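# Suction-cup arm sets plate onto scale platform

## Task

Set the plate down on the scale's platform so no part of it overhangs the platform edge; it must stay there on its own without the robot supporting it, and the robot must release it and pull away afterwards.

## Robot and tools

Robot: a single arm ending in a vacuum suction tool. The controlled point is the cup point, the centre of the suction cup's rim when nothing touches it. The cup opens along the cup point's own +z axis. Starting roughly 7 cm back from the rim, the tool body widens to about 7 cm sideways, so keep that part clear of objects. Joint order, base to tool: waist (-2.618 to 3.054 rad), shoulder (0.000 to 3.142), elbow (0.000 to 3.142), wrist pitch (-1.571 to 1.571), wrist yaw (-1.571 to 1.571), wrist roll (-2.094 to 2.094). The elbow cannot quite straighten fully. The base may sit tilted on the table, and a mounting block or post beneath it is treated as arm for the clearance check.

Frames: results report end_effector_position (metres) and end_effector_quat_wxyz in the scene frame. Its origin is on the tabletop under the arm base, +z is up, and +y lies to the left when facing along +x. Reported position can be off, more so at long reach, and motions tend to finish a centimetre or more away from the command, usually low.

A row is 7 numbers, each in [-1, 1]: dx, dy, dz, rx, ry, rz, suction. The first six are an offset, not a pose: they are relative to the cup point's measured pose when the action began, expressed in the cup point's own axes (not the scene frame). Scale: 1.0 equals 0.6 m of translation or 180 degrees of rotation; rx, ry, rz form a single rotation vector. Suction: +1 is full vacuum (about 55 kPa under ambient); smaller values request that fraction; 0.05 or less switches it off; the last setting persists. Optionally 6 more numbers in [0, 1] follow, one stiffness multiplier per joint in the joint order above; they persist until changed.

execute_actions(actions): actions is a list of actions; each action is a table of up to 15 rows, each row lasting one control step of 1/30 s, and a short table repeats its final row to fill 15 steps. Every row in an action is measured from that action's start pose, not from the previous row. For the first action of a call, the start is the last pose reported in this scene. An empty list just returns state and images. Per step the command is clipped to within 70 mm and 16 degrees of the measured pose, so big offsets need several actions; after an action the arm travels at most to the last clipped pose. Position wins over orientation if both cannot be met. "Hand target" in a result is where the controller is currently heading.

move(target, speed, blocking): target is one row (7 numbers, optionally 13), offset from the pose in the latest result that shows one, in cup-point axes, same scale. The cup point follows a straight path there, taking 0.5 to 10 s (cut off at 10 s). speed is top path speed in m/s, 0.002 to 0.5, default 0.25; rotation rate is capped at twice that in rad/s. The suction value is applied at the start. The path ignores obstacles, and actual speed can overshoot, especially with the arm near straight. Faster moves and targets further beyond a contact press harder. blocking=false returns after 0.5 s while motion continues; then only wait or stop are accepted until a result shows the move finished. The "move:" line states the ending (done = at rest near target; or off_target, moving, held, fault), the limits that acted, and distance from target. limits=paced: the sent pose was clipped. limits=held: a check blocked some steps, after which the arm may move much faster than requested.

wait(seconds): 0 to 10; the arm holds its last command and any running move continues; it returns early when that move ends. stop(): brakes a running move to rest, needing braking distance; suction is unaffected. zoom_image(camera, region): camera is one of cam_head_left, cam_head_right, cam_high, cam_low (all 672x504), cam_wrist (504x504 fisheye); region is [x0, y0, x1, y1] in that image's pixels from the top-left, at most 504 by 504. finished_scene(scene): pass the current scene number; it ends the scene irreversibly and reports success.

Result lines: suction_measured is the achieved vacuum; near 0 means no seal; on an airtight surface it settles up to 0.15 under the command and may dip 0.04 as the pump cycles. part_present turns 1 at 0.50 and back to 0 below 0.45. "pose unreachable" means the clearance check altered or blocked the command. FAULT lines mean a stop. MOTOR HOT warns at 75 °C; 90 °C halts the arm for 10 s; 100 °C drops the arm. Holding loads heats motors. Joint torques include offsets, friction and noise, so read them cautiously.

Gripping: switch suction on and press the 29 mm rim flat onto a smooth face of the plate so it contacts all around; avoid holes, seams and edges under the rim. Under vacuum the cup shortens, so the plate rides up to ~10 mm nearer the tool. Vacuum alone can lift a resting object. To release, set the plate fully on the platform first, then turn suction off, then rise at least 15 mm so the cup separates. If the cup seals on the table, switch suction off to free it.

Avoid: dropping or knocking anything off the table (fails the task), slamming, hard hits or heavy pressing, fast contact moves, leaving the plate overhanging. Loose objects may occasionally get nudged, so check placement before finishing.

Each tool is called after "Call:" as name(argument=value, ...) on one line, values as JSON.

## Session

Call:
execute_actions(actions=[])

Scene clock: 0.00 s.
end_effector_position=(+0.2691, -0.0337, +0.2649) suction_measured=0.00 part_present=0 end_effector_quat_wxyz=(+0.407, +0.594, -0.648, -0.249)
Joint positions: [-0.015  1.689  1.614 -1.483  0.01   0.006]
Joint velocities: [ 0.007  0.007 -0.007  0.022  0.007 -0.022]
Joint torques (N m, as the arm reports them, + toward a larger angle): no reading
Hand target: +0.269, -0.034, +0.265; +0.407, +0.594, -0.648, -0.249
Joint stiffness scale: [1. 1. 1. 1. 1. 1.]

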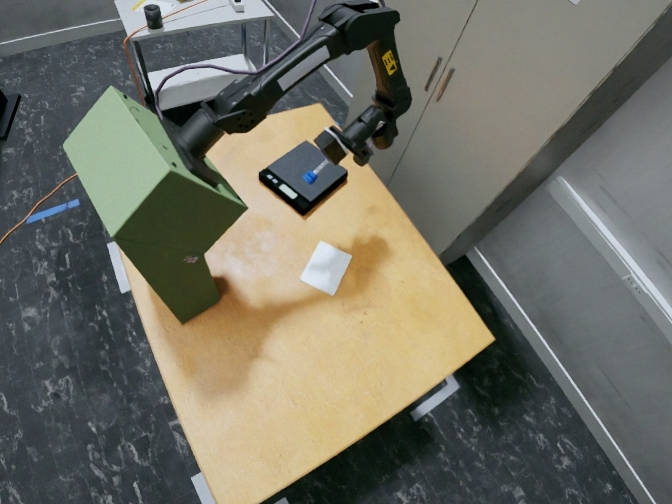

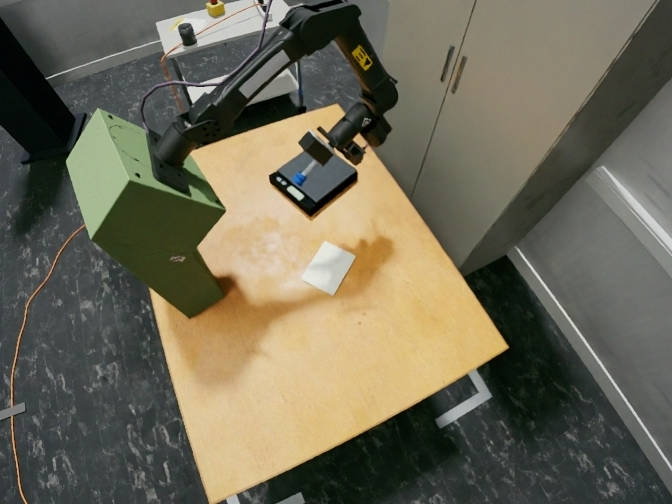

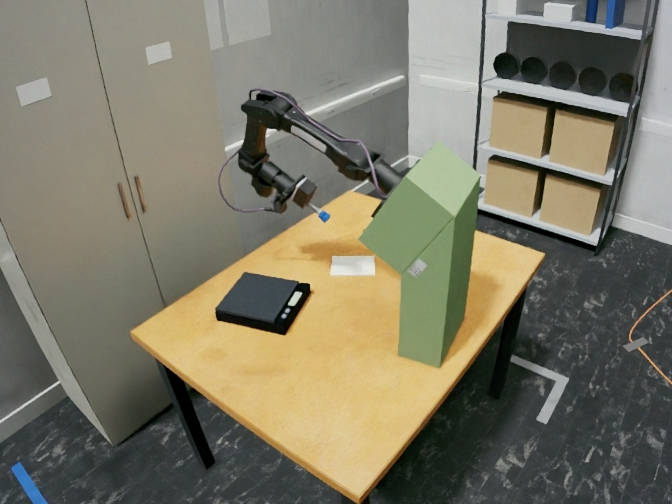

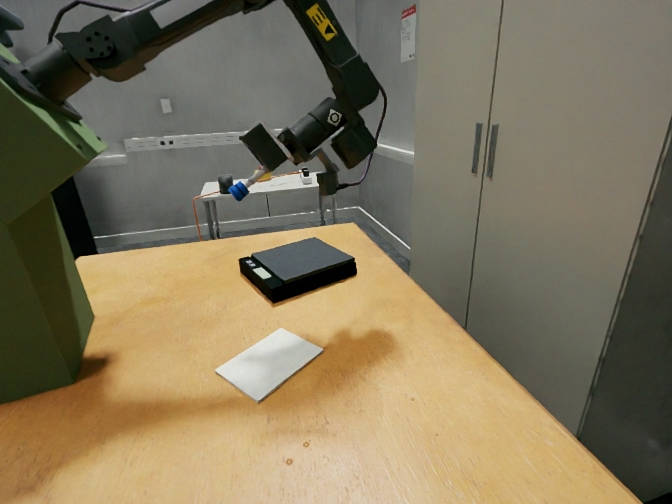

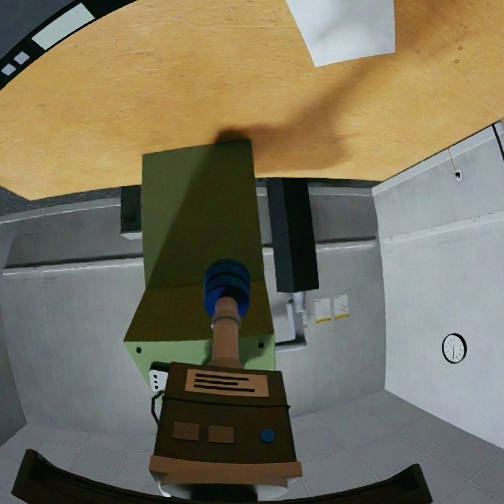

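Call:
move(target=[0.139, -0.281, 0.148, 0.304, -0.0875, 0, 0], speed=0.25)

Scene clock: 23.80 s.
end_effector_position=(+0.3062, -0.1532, +0.1010) suction_measured=0.00 part_present=0 end_effector_quat_wxyz=(-0.001, +0.685, -0.729, +0.004)
Joint positions: [-0.451  1.768  0.818  0.265 -0.574 -0.18 ]
Joint velocities: [-0.002 -0.002  0.027 -0.051  0.022  0.066]
Joint torques (N m, as the arm reports them, + toward a larger angle): [-6.33 -5.75 -0.95  0.24 -0.14  0.13]
Hand target: +0.293, -0.157, +0.101; +0.002, +0.674, -0.739, -0.001
Off the commanded pose: 0.012 m, 2 deg.
Joint stiffness scale: [1. 1. 1. 1. 1. 1.]
move: off_target

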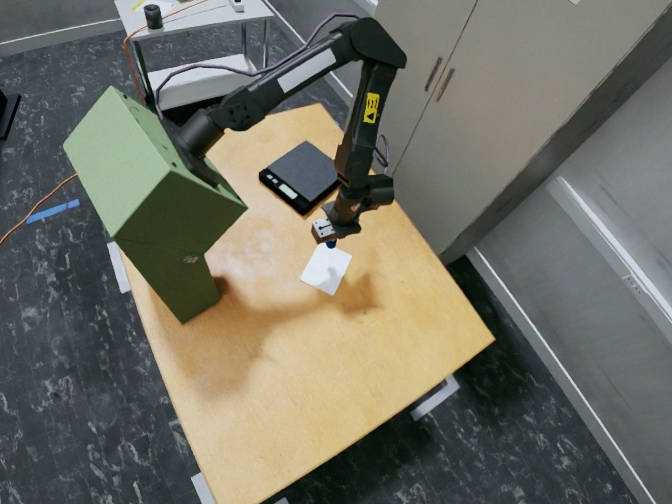

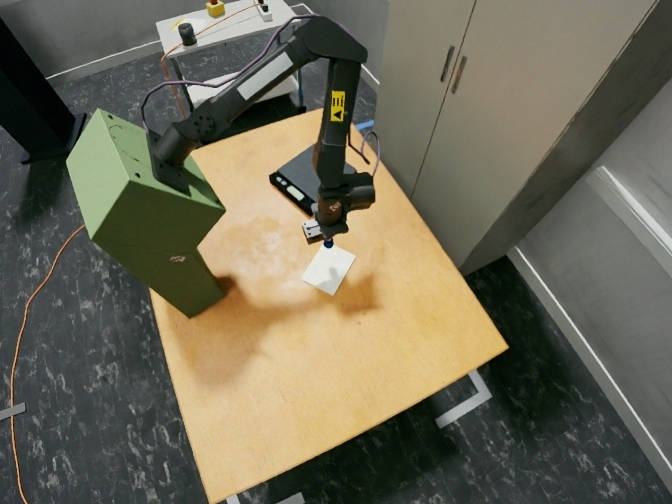

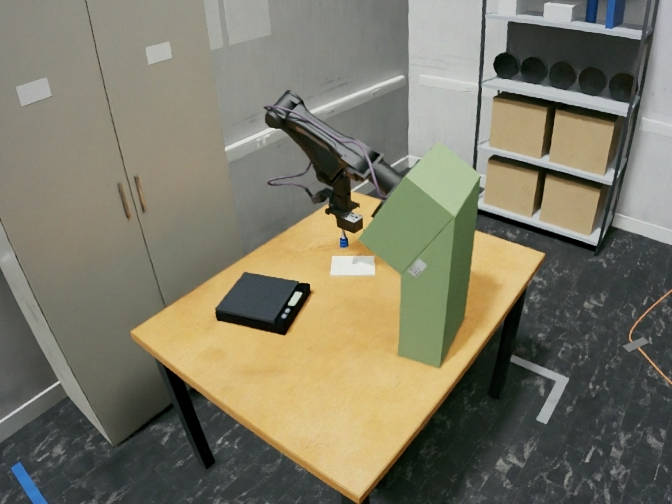

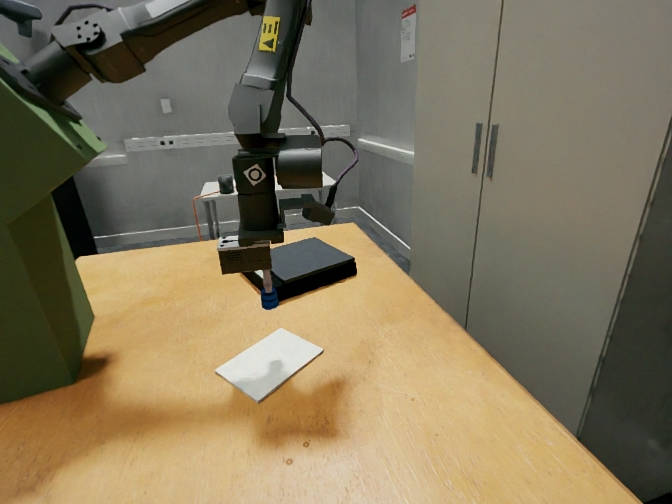

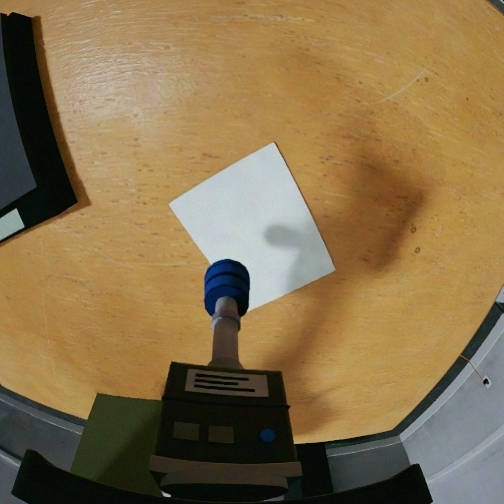

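Call:
move(target=[0.045, 0.03, 0.115, 0, 0, 0, 0], speed=0.15)

Scene clock: 37.77 s.
end_effector_position=(+0.2806, -0.1735, +0.0356) suction_measured=0.00 part_present=0 end_effector_quat_wxyz=(+0.001, +0.684, -0.729, -0.005)
Joint positions: [-0.415  2.067  0.949  0.428 -0.552 -0.162]
Joint velocities: [ 0.012 -0.007 -0.017  0.037  0.007  0.007]
Joint torques (N m, as the arm reports them, + toward a larger angle): [-5.77 -6.13  1.07  0.2   0.03  0.12]
Hand target: +0.286, -0.178, +0.032; -0.002, +0.685, -0.729, +0.004
Off the commanded pose: 0.009 m, 1 deg.
Joint stiffness scale: [1. 1. 1. 1. 1. 1.]
move: done

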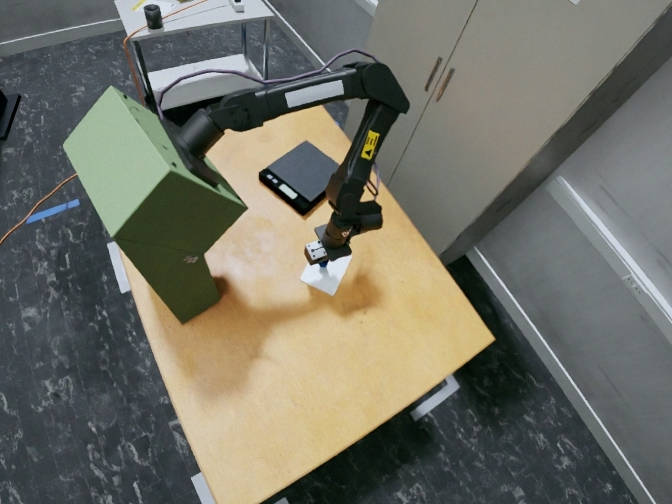

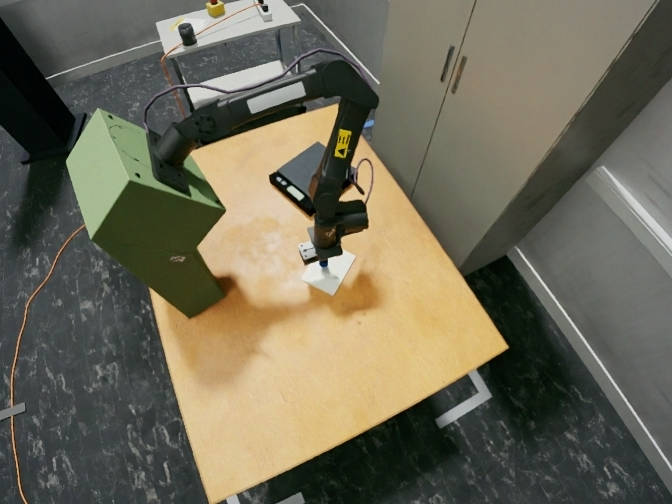

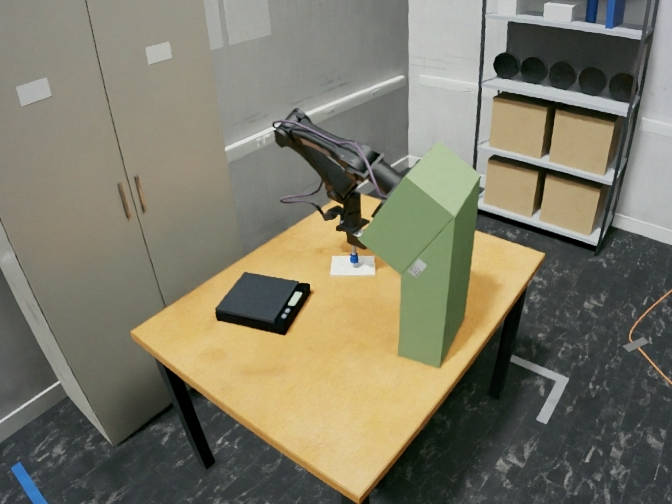

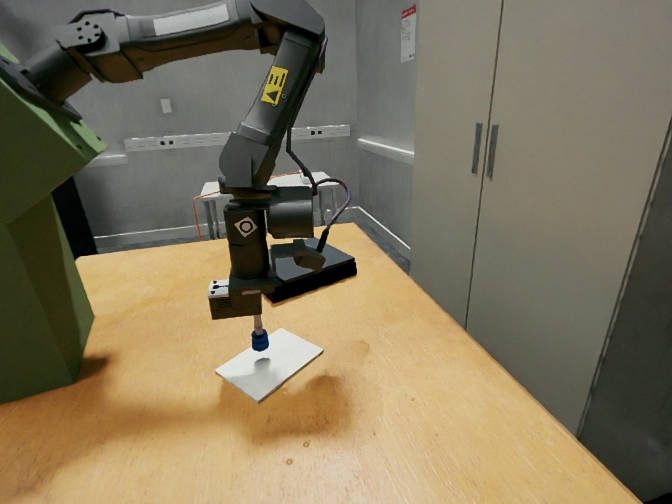

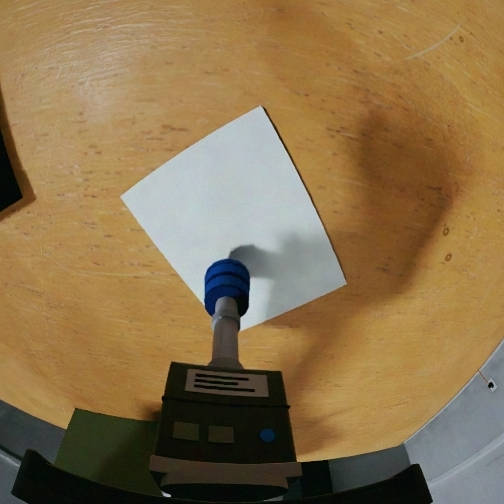

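Call:
move(target=[0.022, -0.016, 0.064, 0, -0.003, 0, 1], speed=0.05)

Scene clock: 45.77 s.
end_effector_position=(+0.2906, -0.1823, +0.0009) suction_measured=0.55 part_present=1 end_effector_quat_wxyz=(-0.006, +0.689, -0.725, -0.008)
Joint positions: [-0.391  2.196  1.103  0.416 -0.549 -0.155]
Joint velocities: [-0.007  0.002  0.007  0.022 -0.037 -0.022]
Joint torques (N m, as the arm reports them, + toward a larger angle): [-6.28 -6.13  1.01 -0.02 -0.03  0.13]
Hand target: +0.289, -0.186, -0.003; -0.003, +0.684, -0.729, -0.008
Off the commanded pose: 0.006 m, 1 deg.
Joint stiffness scale: [1. 1. 1. 1. 1. 1.]
move: done

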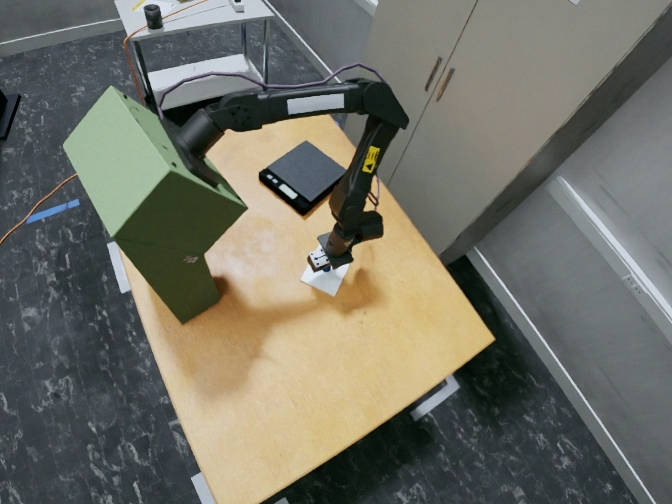

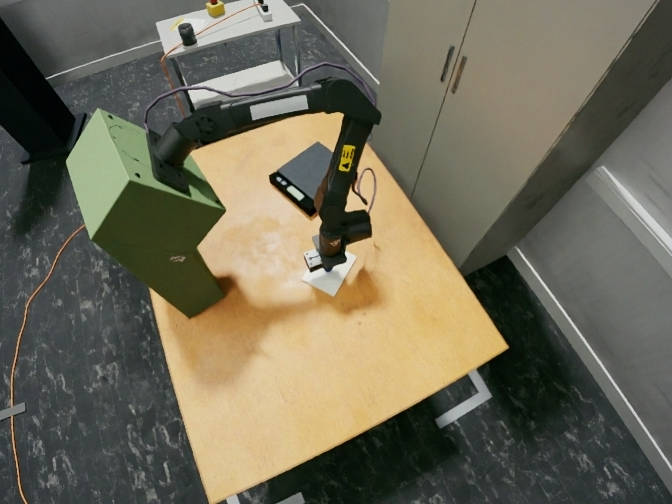

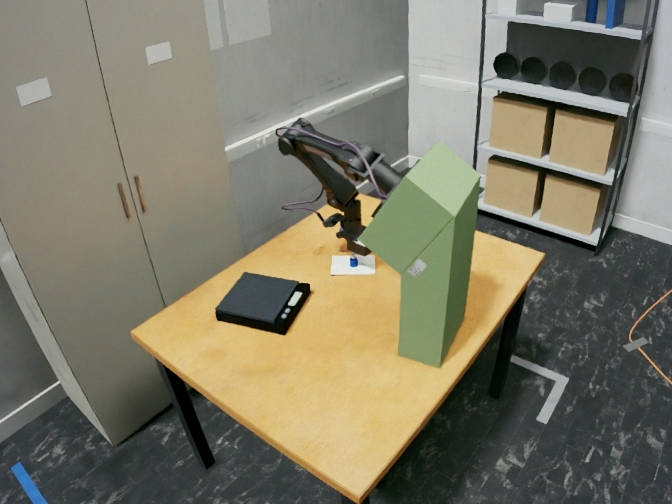

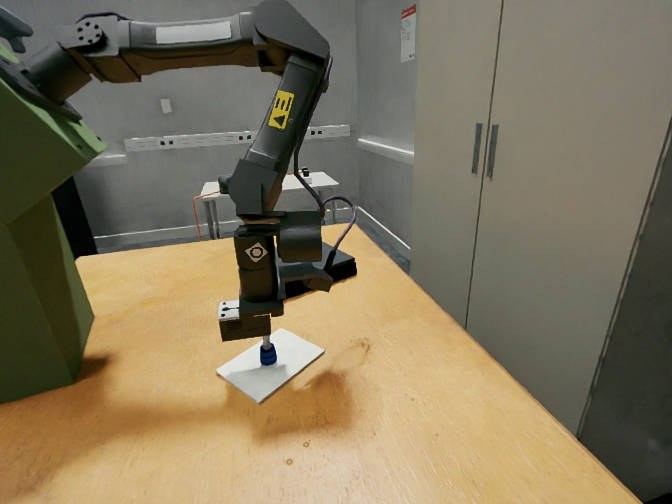

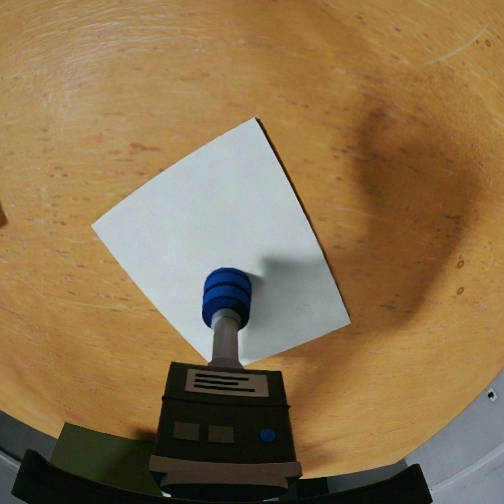

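Call:
move(target=[0, 0, -0.12, 0, 0, 0, 1], speed=0.12)

Scene clock: 70.67 s.
end_effector_position=(+0.2939, -0.1824, +0.0639) suction_measured=0.99 part_present=1 end_effector_quat_wxyz=(-0.006, +0.691, -0.723, -0.009)
Joint positions: [-0.48   1.982  0.952  0.312 -0.617 -0.23 ]
Joint velocities: [-0.007 -0.002  0.017  0.022 -0.022 -0.037]
Joint torques (N m, as the arm reports them, + toward a larger angle): [-7.75 -8.99 -1.11 -0.1  -0.18 -0.04]
Hand target: +0.291, -0.185, +0.073; -0.006, +0.689, -0.725, -0.008
Off the commanded pose: 0.010 m, 0 deg.
Joint stiffness scale: [1. 1. 1. 1. 1. 1.]
move: done

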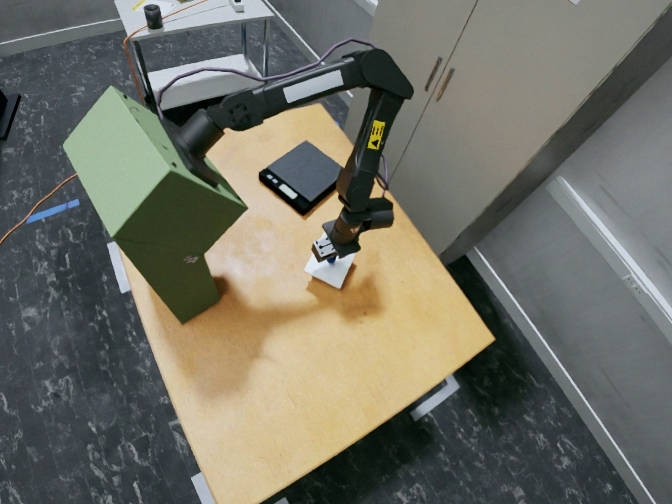

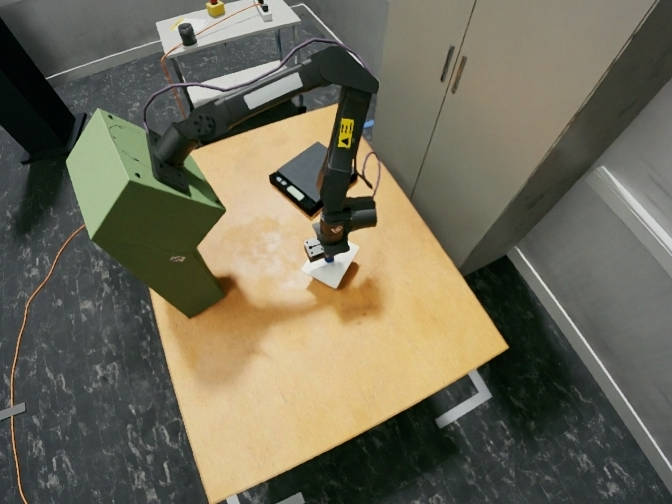

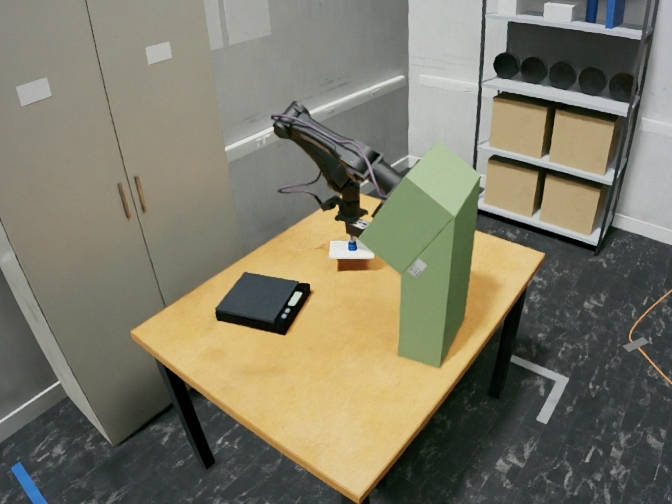

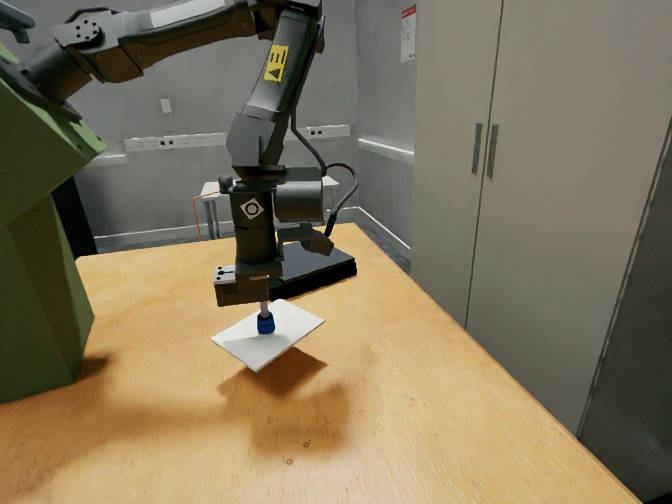

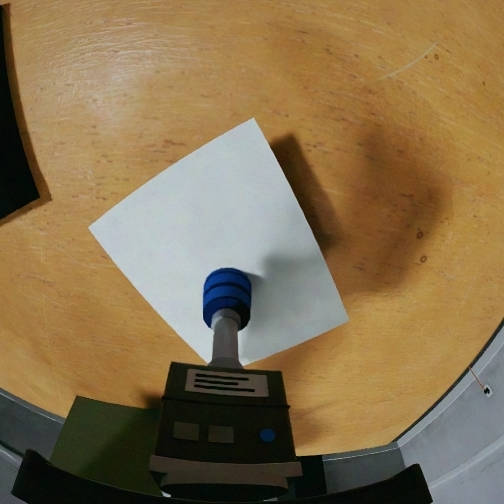

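Call:
move(target=[-0.515, -0.212, -0.075, 0.002, 0.007, 0.083, 1], speed=0.22)

Scene clock: 80.10 s.
end_effector_position=(+0.4320, +0.1212, +0.1187) suction_measured=0.96 part_present=1 end_effector_quat_wxyz=(+0.004, -0.591, +0.807, +0.006)
Joint positions: [ 0.37   1.544  1.224 -0.246  0.087  0.548]
Joint velocities: [-0.007 -0.012  0.007 -0.095 -0.022  0.081]
Joint torques (N m, as the arm reports them, + toward a larger angle): [  1.34 -10.26   4.68   0.     0.02   0.07]
Hand target: +0.438, +0.121, +0.118; +0.004, -0.587, +0.809, +0.000
Off the commanded pose: 0.005 m, 1 deg.
Joint stiffness scale: [1. 1. 1. 1. 1. 1.]
move: done

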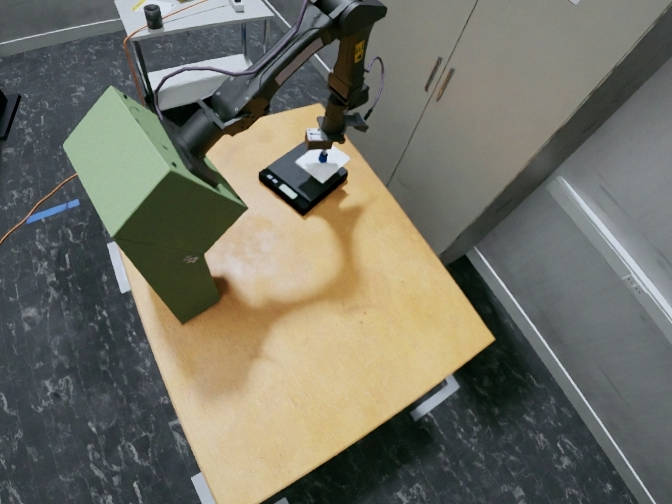

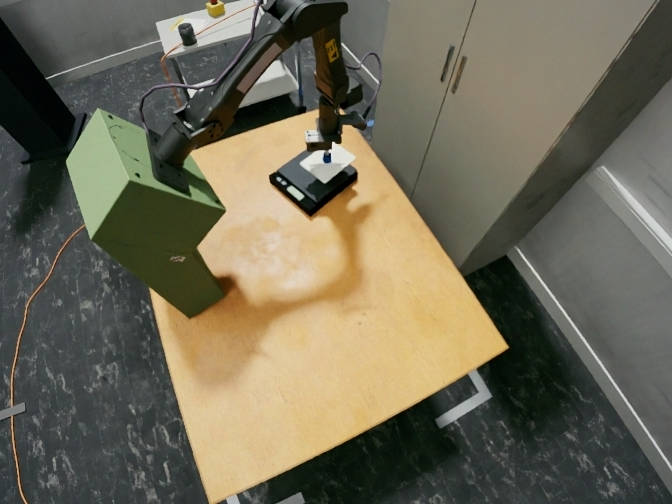

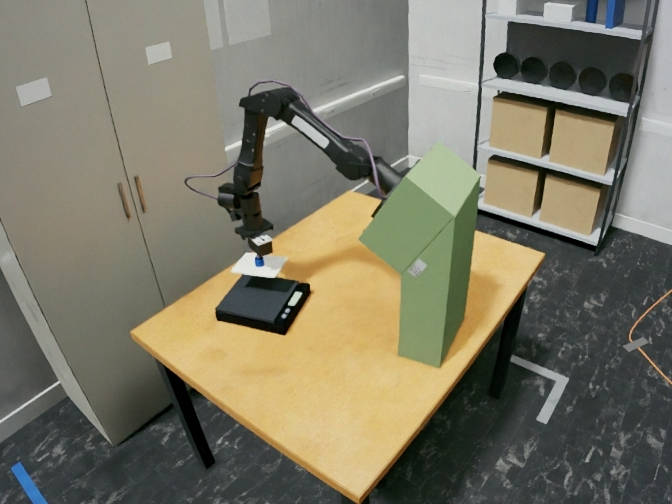

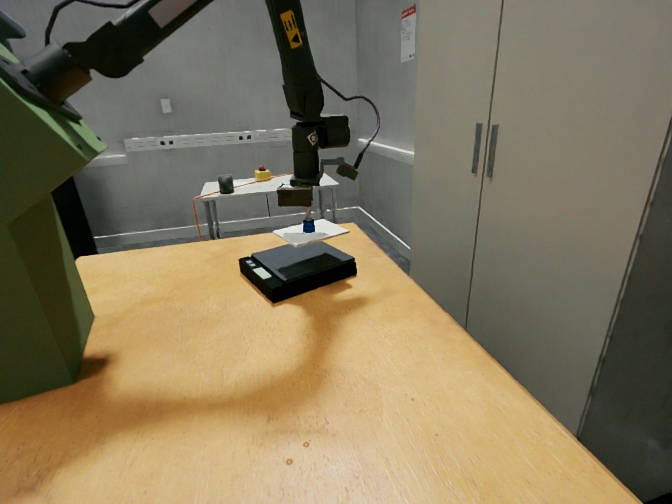

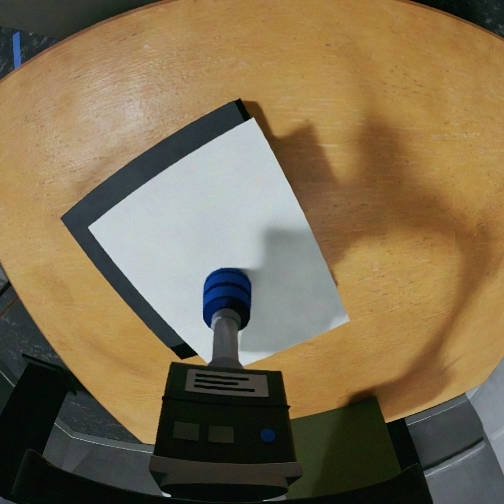

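Call:
move(target=[-0.07, 0.03, 0.088, 0, 0, 0.011, 1], speed=0.1)

Call:
zoom_image(camera="cam_high", region=[190, 230, 340, 350])

Scene clock: 95.73 s.
end_effector_position=(+0.4133, +0.1610, +0.0671) suction_measured=0.98 part_present=1 end_effector_quat_wxyz=(-0.010, -0.580, +0.814, +0.014)
Joint positions: [ 0.468  1.745  1.325 -0.185  0.163  0.633]
Joint velocities: [ 0.022 -0.017  0.012  0.007 -0.007  0.007]
Joint torques (N m, as the arm reports them, + toward a larger angle): [  3.04 -10.6    4.36   0.17   0.04   0.12]
Hand target: +0.426, +0.168, +0.067; +0.004, -0.576, +0.817, +0.007
Off the commanded pose: 0.016 m, 2 deg.
Joint stiffness scale: [1. 1. 1. 1. 1. 1.]
move: off_target

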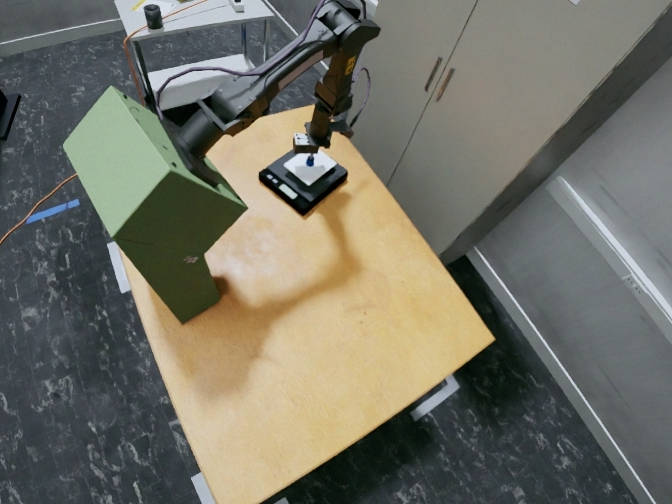

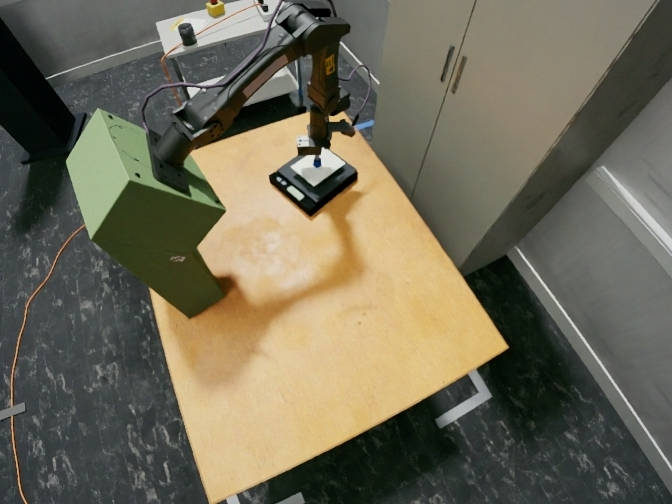

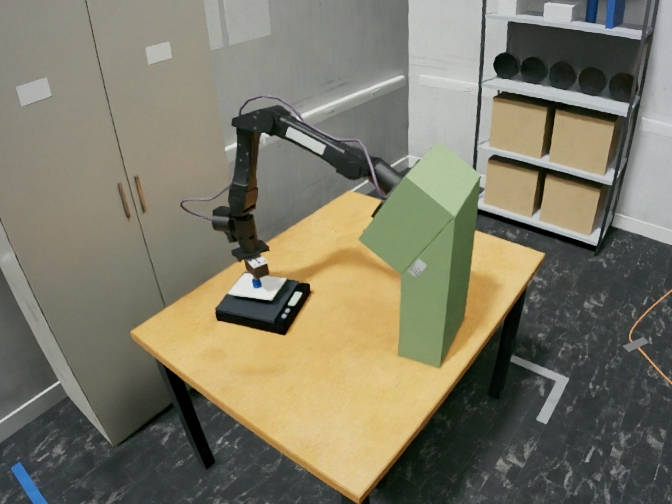

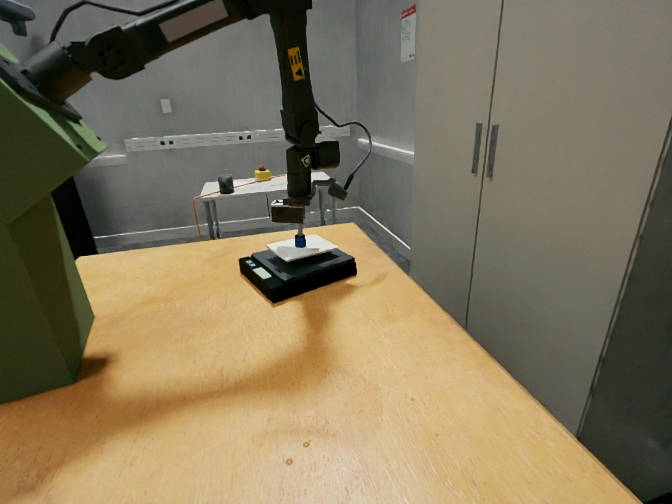

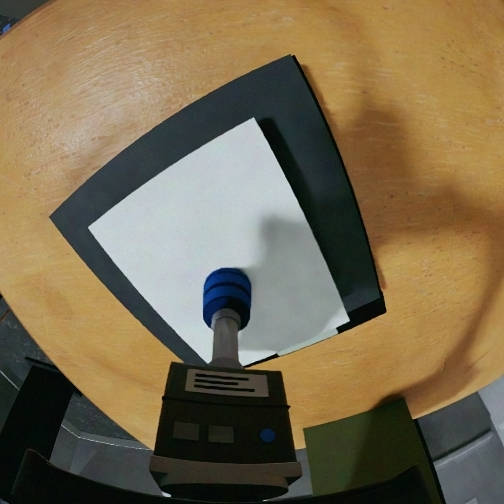

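Region (190, 230, 340, 350) of cam_high's 672x504 image, scaled by 3.360, with more detail than that image has; it fills the top 403 rows of this view, and the rest is white.

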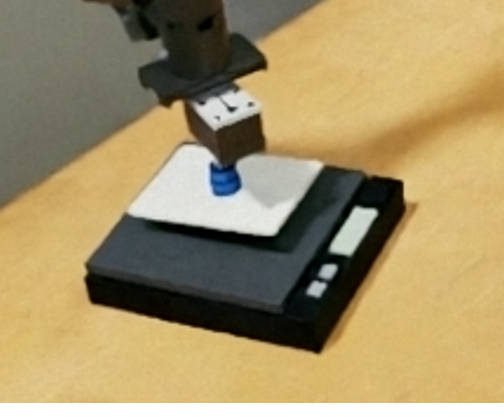

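Call:
move(target=[-0.017, -0.013, 0.05, 0.011, 0, 0, 1], speed=0.03)

Call:
zoom_image(camera="cam_high", region=[190, 230, 340, 350])

Scene clock: 110.30 s.
end_effector_position=(+0.4143, +0.1625, +0.0423) suction_measured=0.99 part_present=1 end_effector_quat_wxyz=(-0.010, -0.579, +0.815, +0.007)
Joint positions: [ 0.468  1.834  1.379 -0.146  0.178  0.635]
Joint velocities: [-0.012  0.017 -0.002 -0.037 -0.051  0.022]
Joint torques (N m, as the arm reports them, + toward a larger angle): [ 3.09 -9.59  4.3   0.26  0.06  0.  ]
Hand target: +0.422, +0.169, +0.037; +0.001, -0.580, +0.815, +0.000
Off the commanded pose: 0.012 m, 1 deg.
Joint stiffness scale: [1. 1. 1. 1. 1. 1.]
move: off_target

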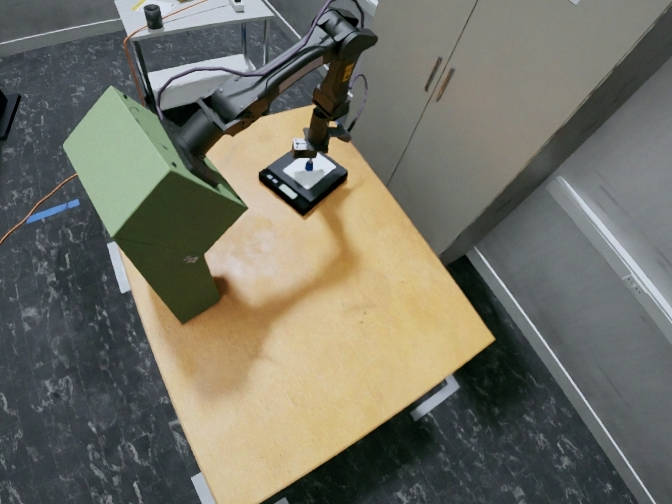

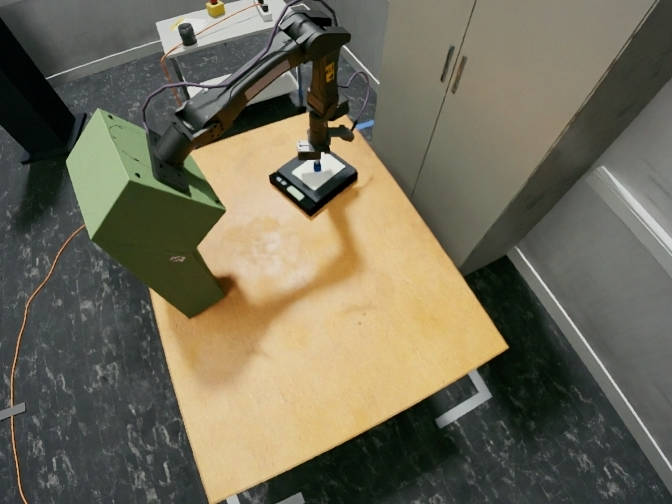

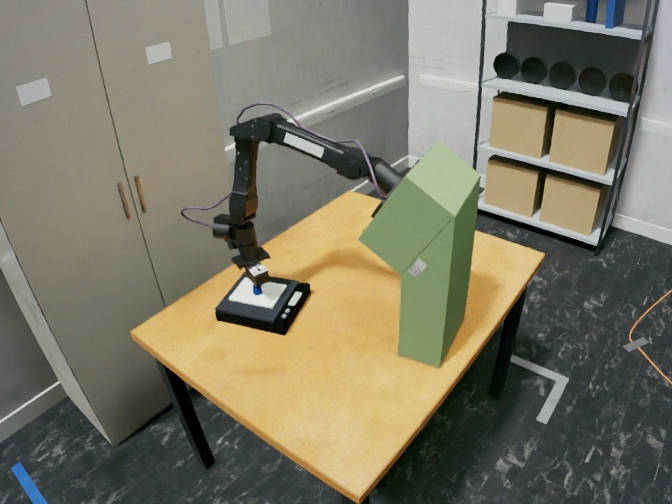

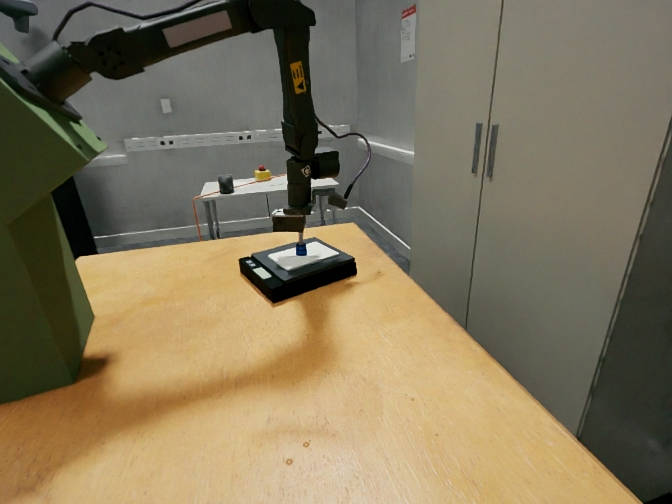

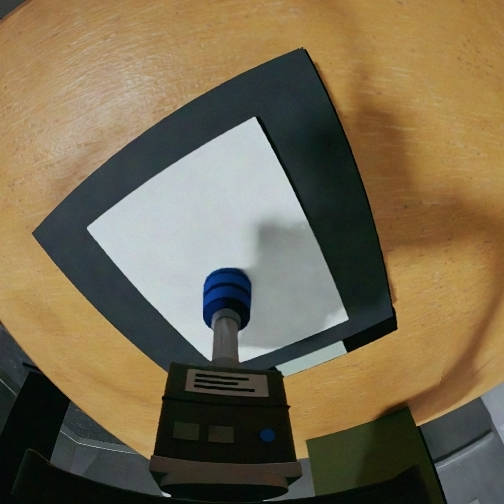

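Region (190, 230, 340, 350) of cam_high's 672x504 image, scaled by 3.360, with more detail than that image has; it fills the top 403 rows of this view, and the rest is white.

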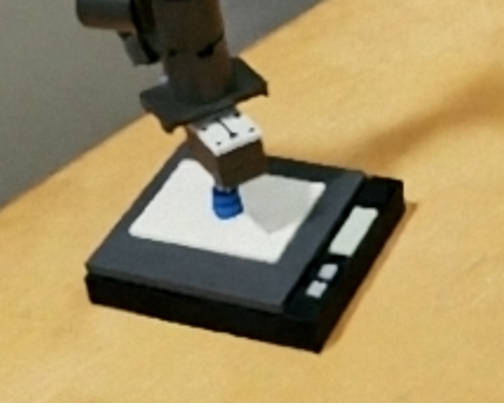

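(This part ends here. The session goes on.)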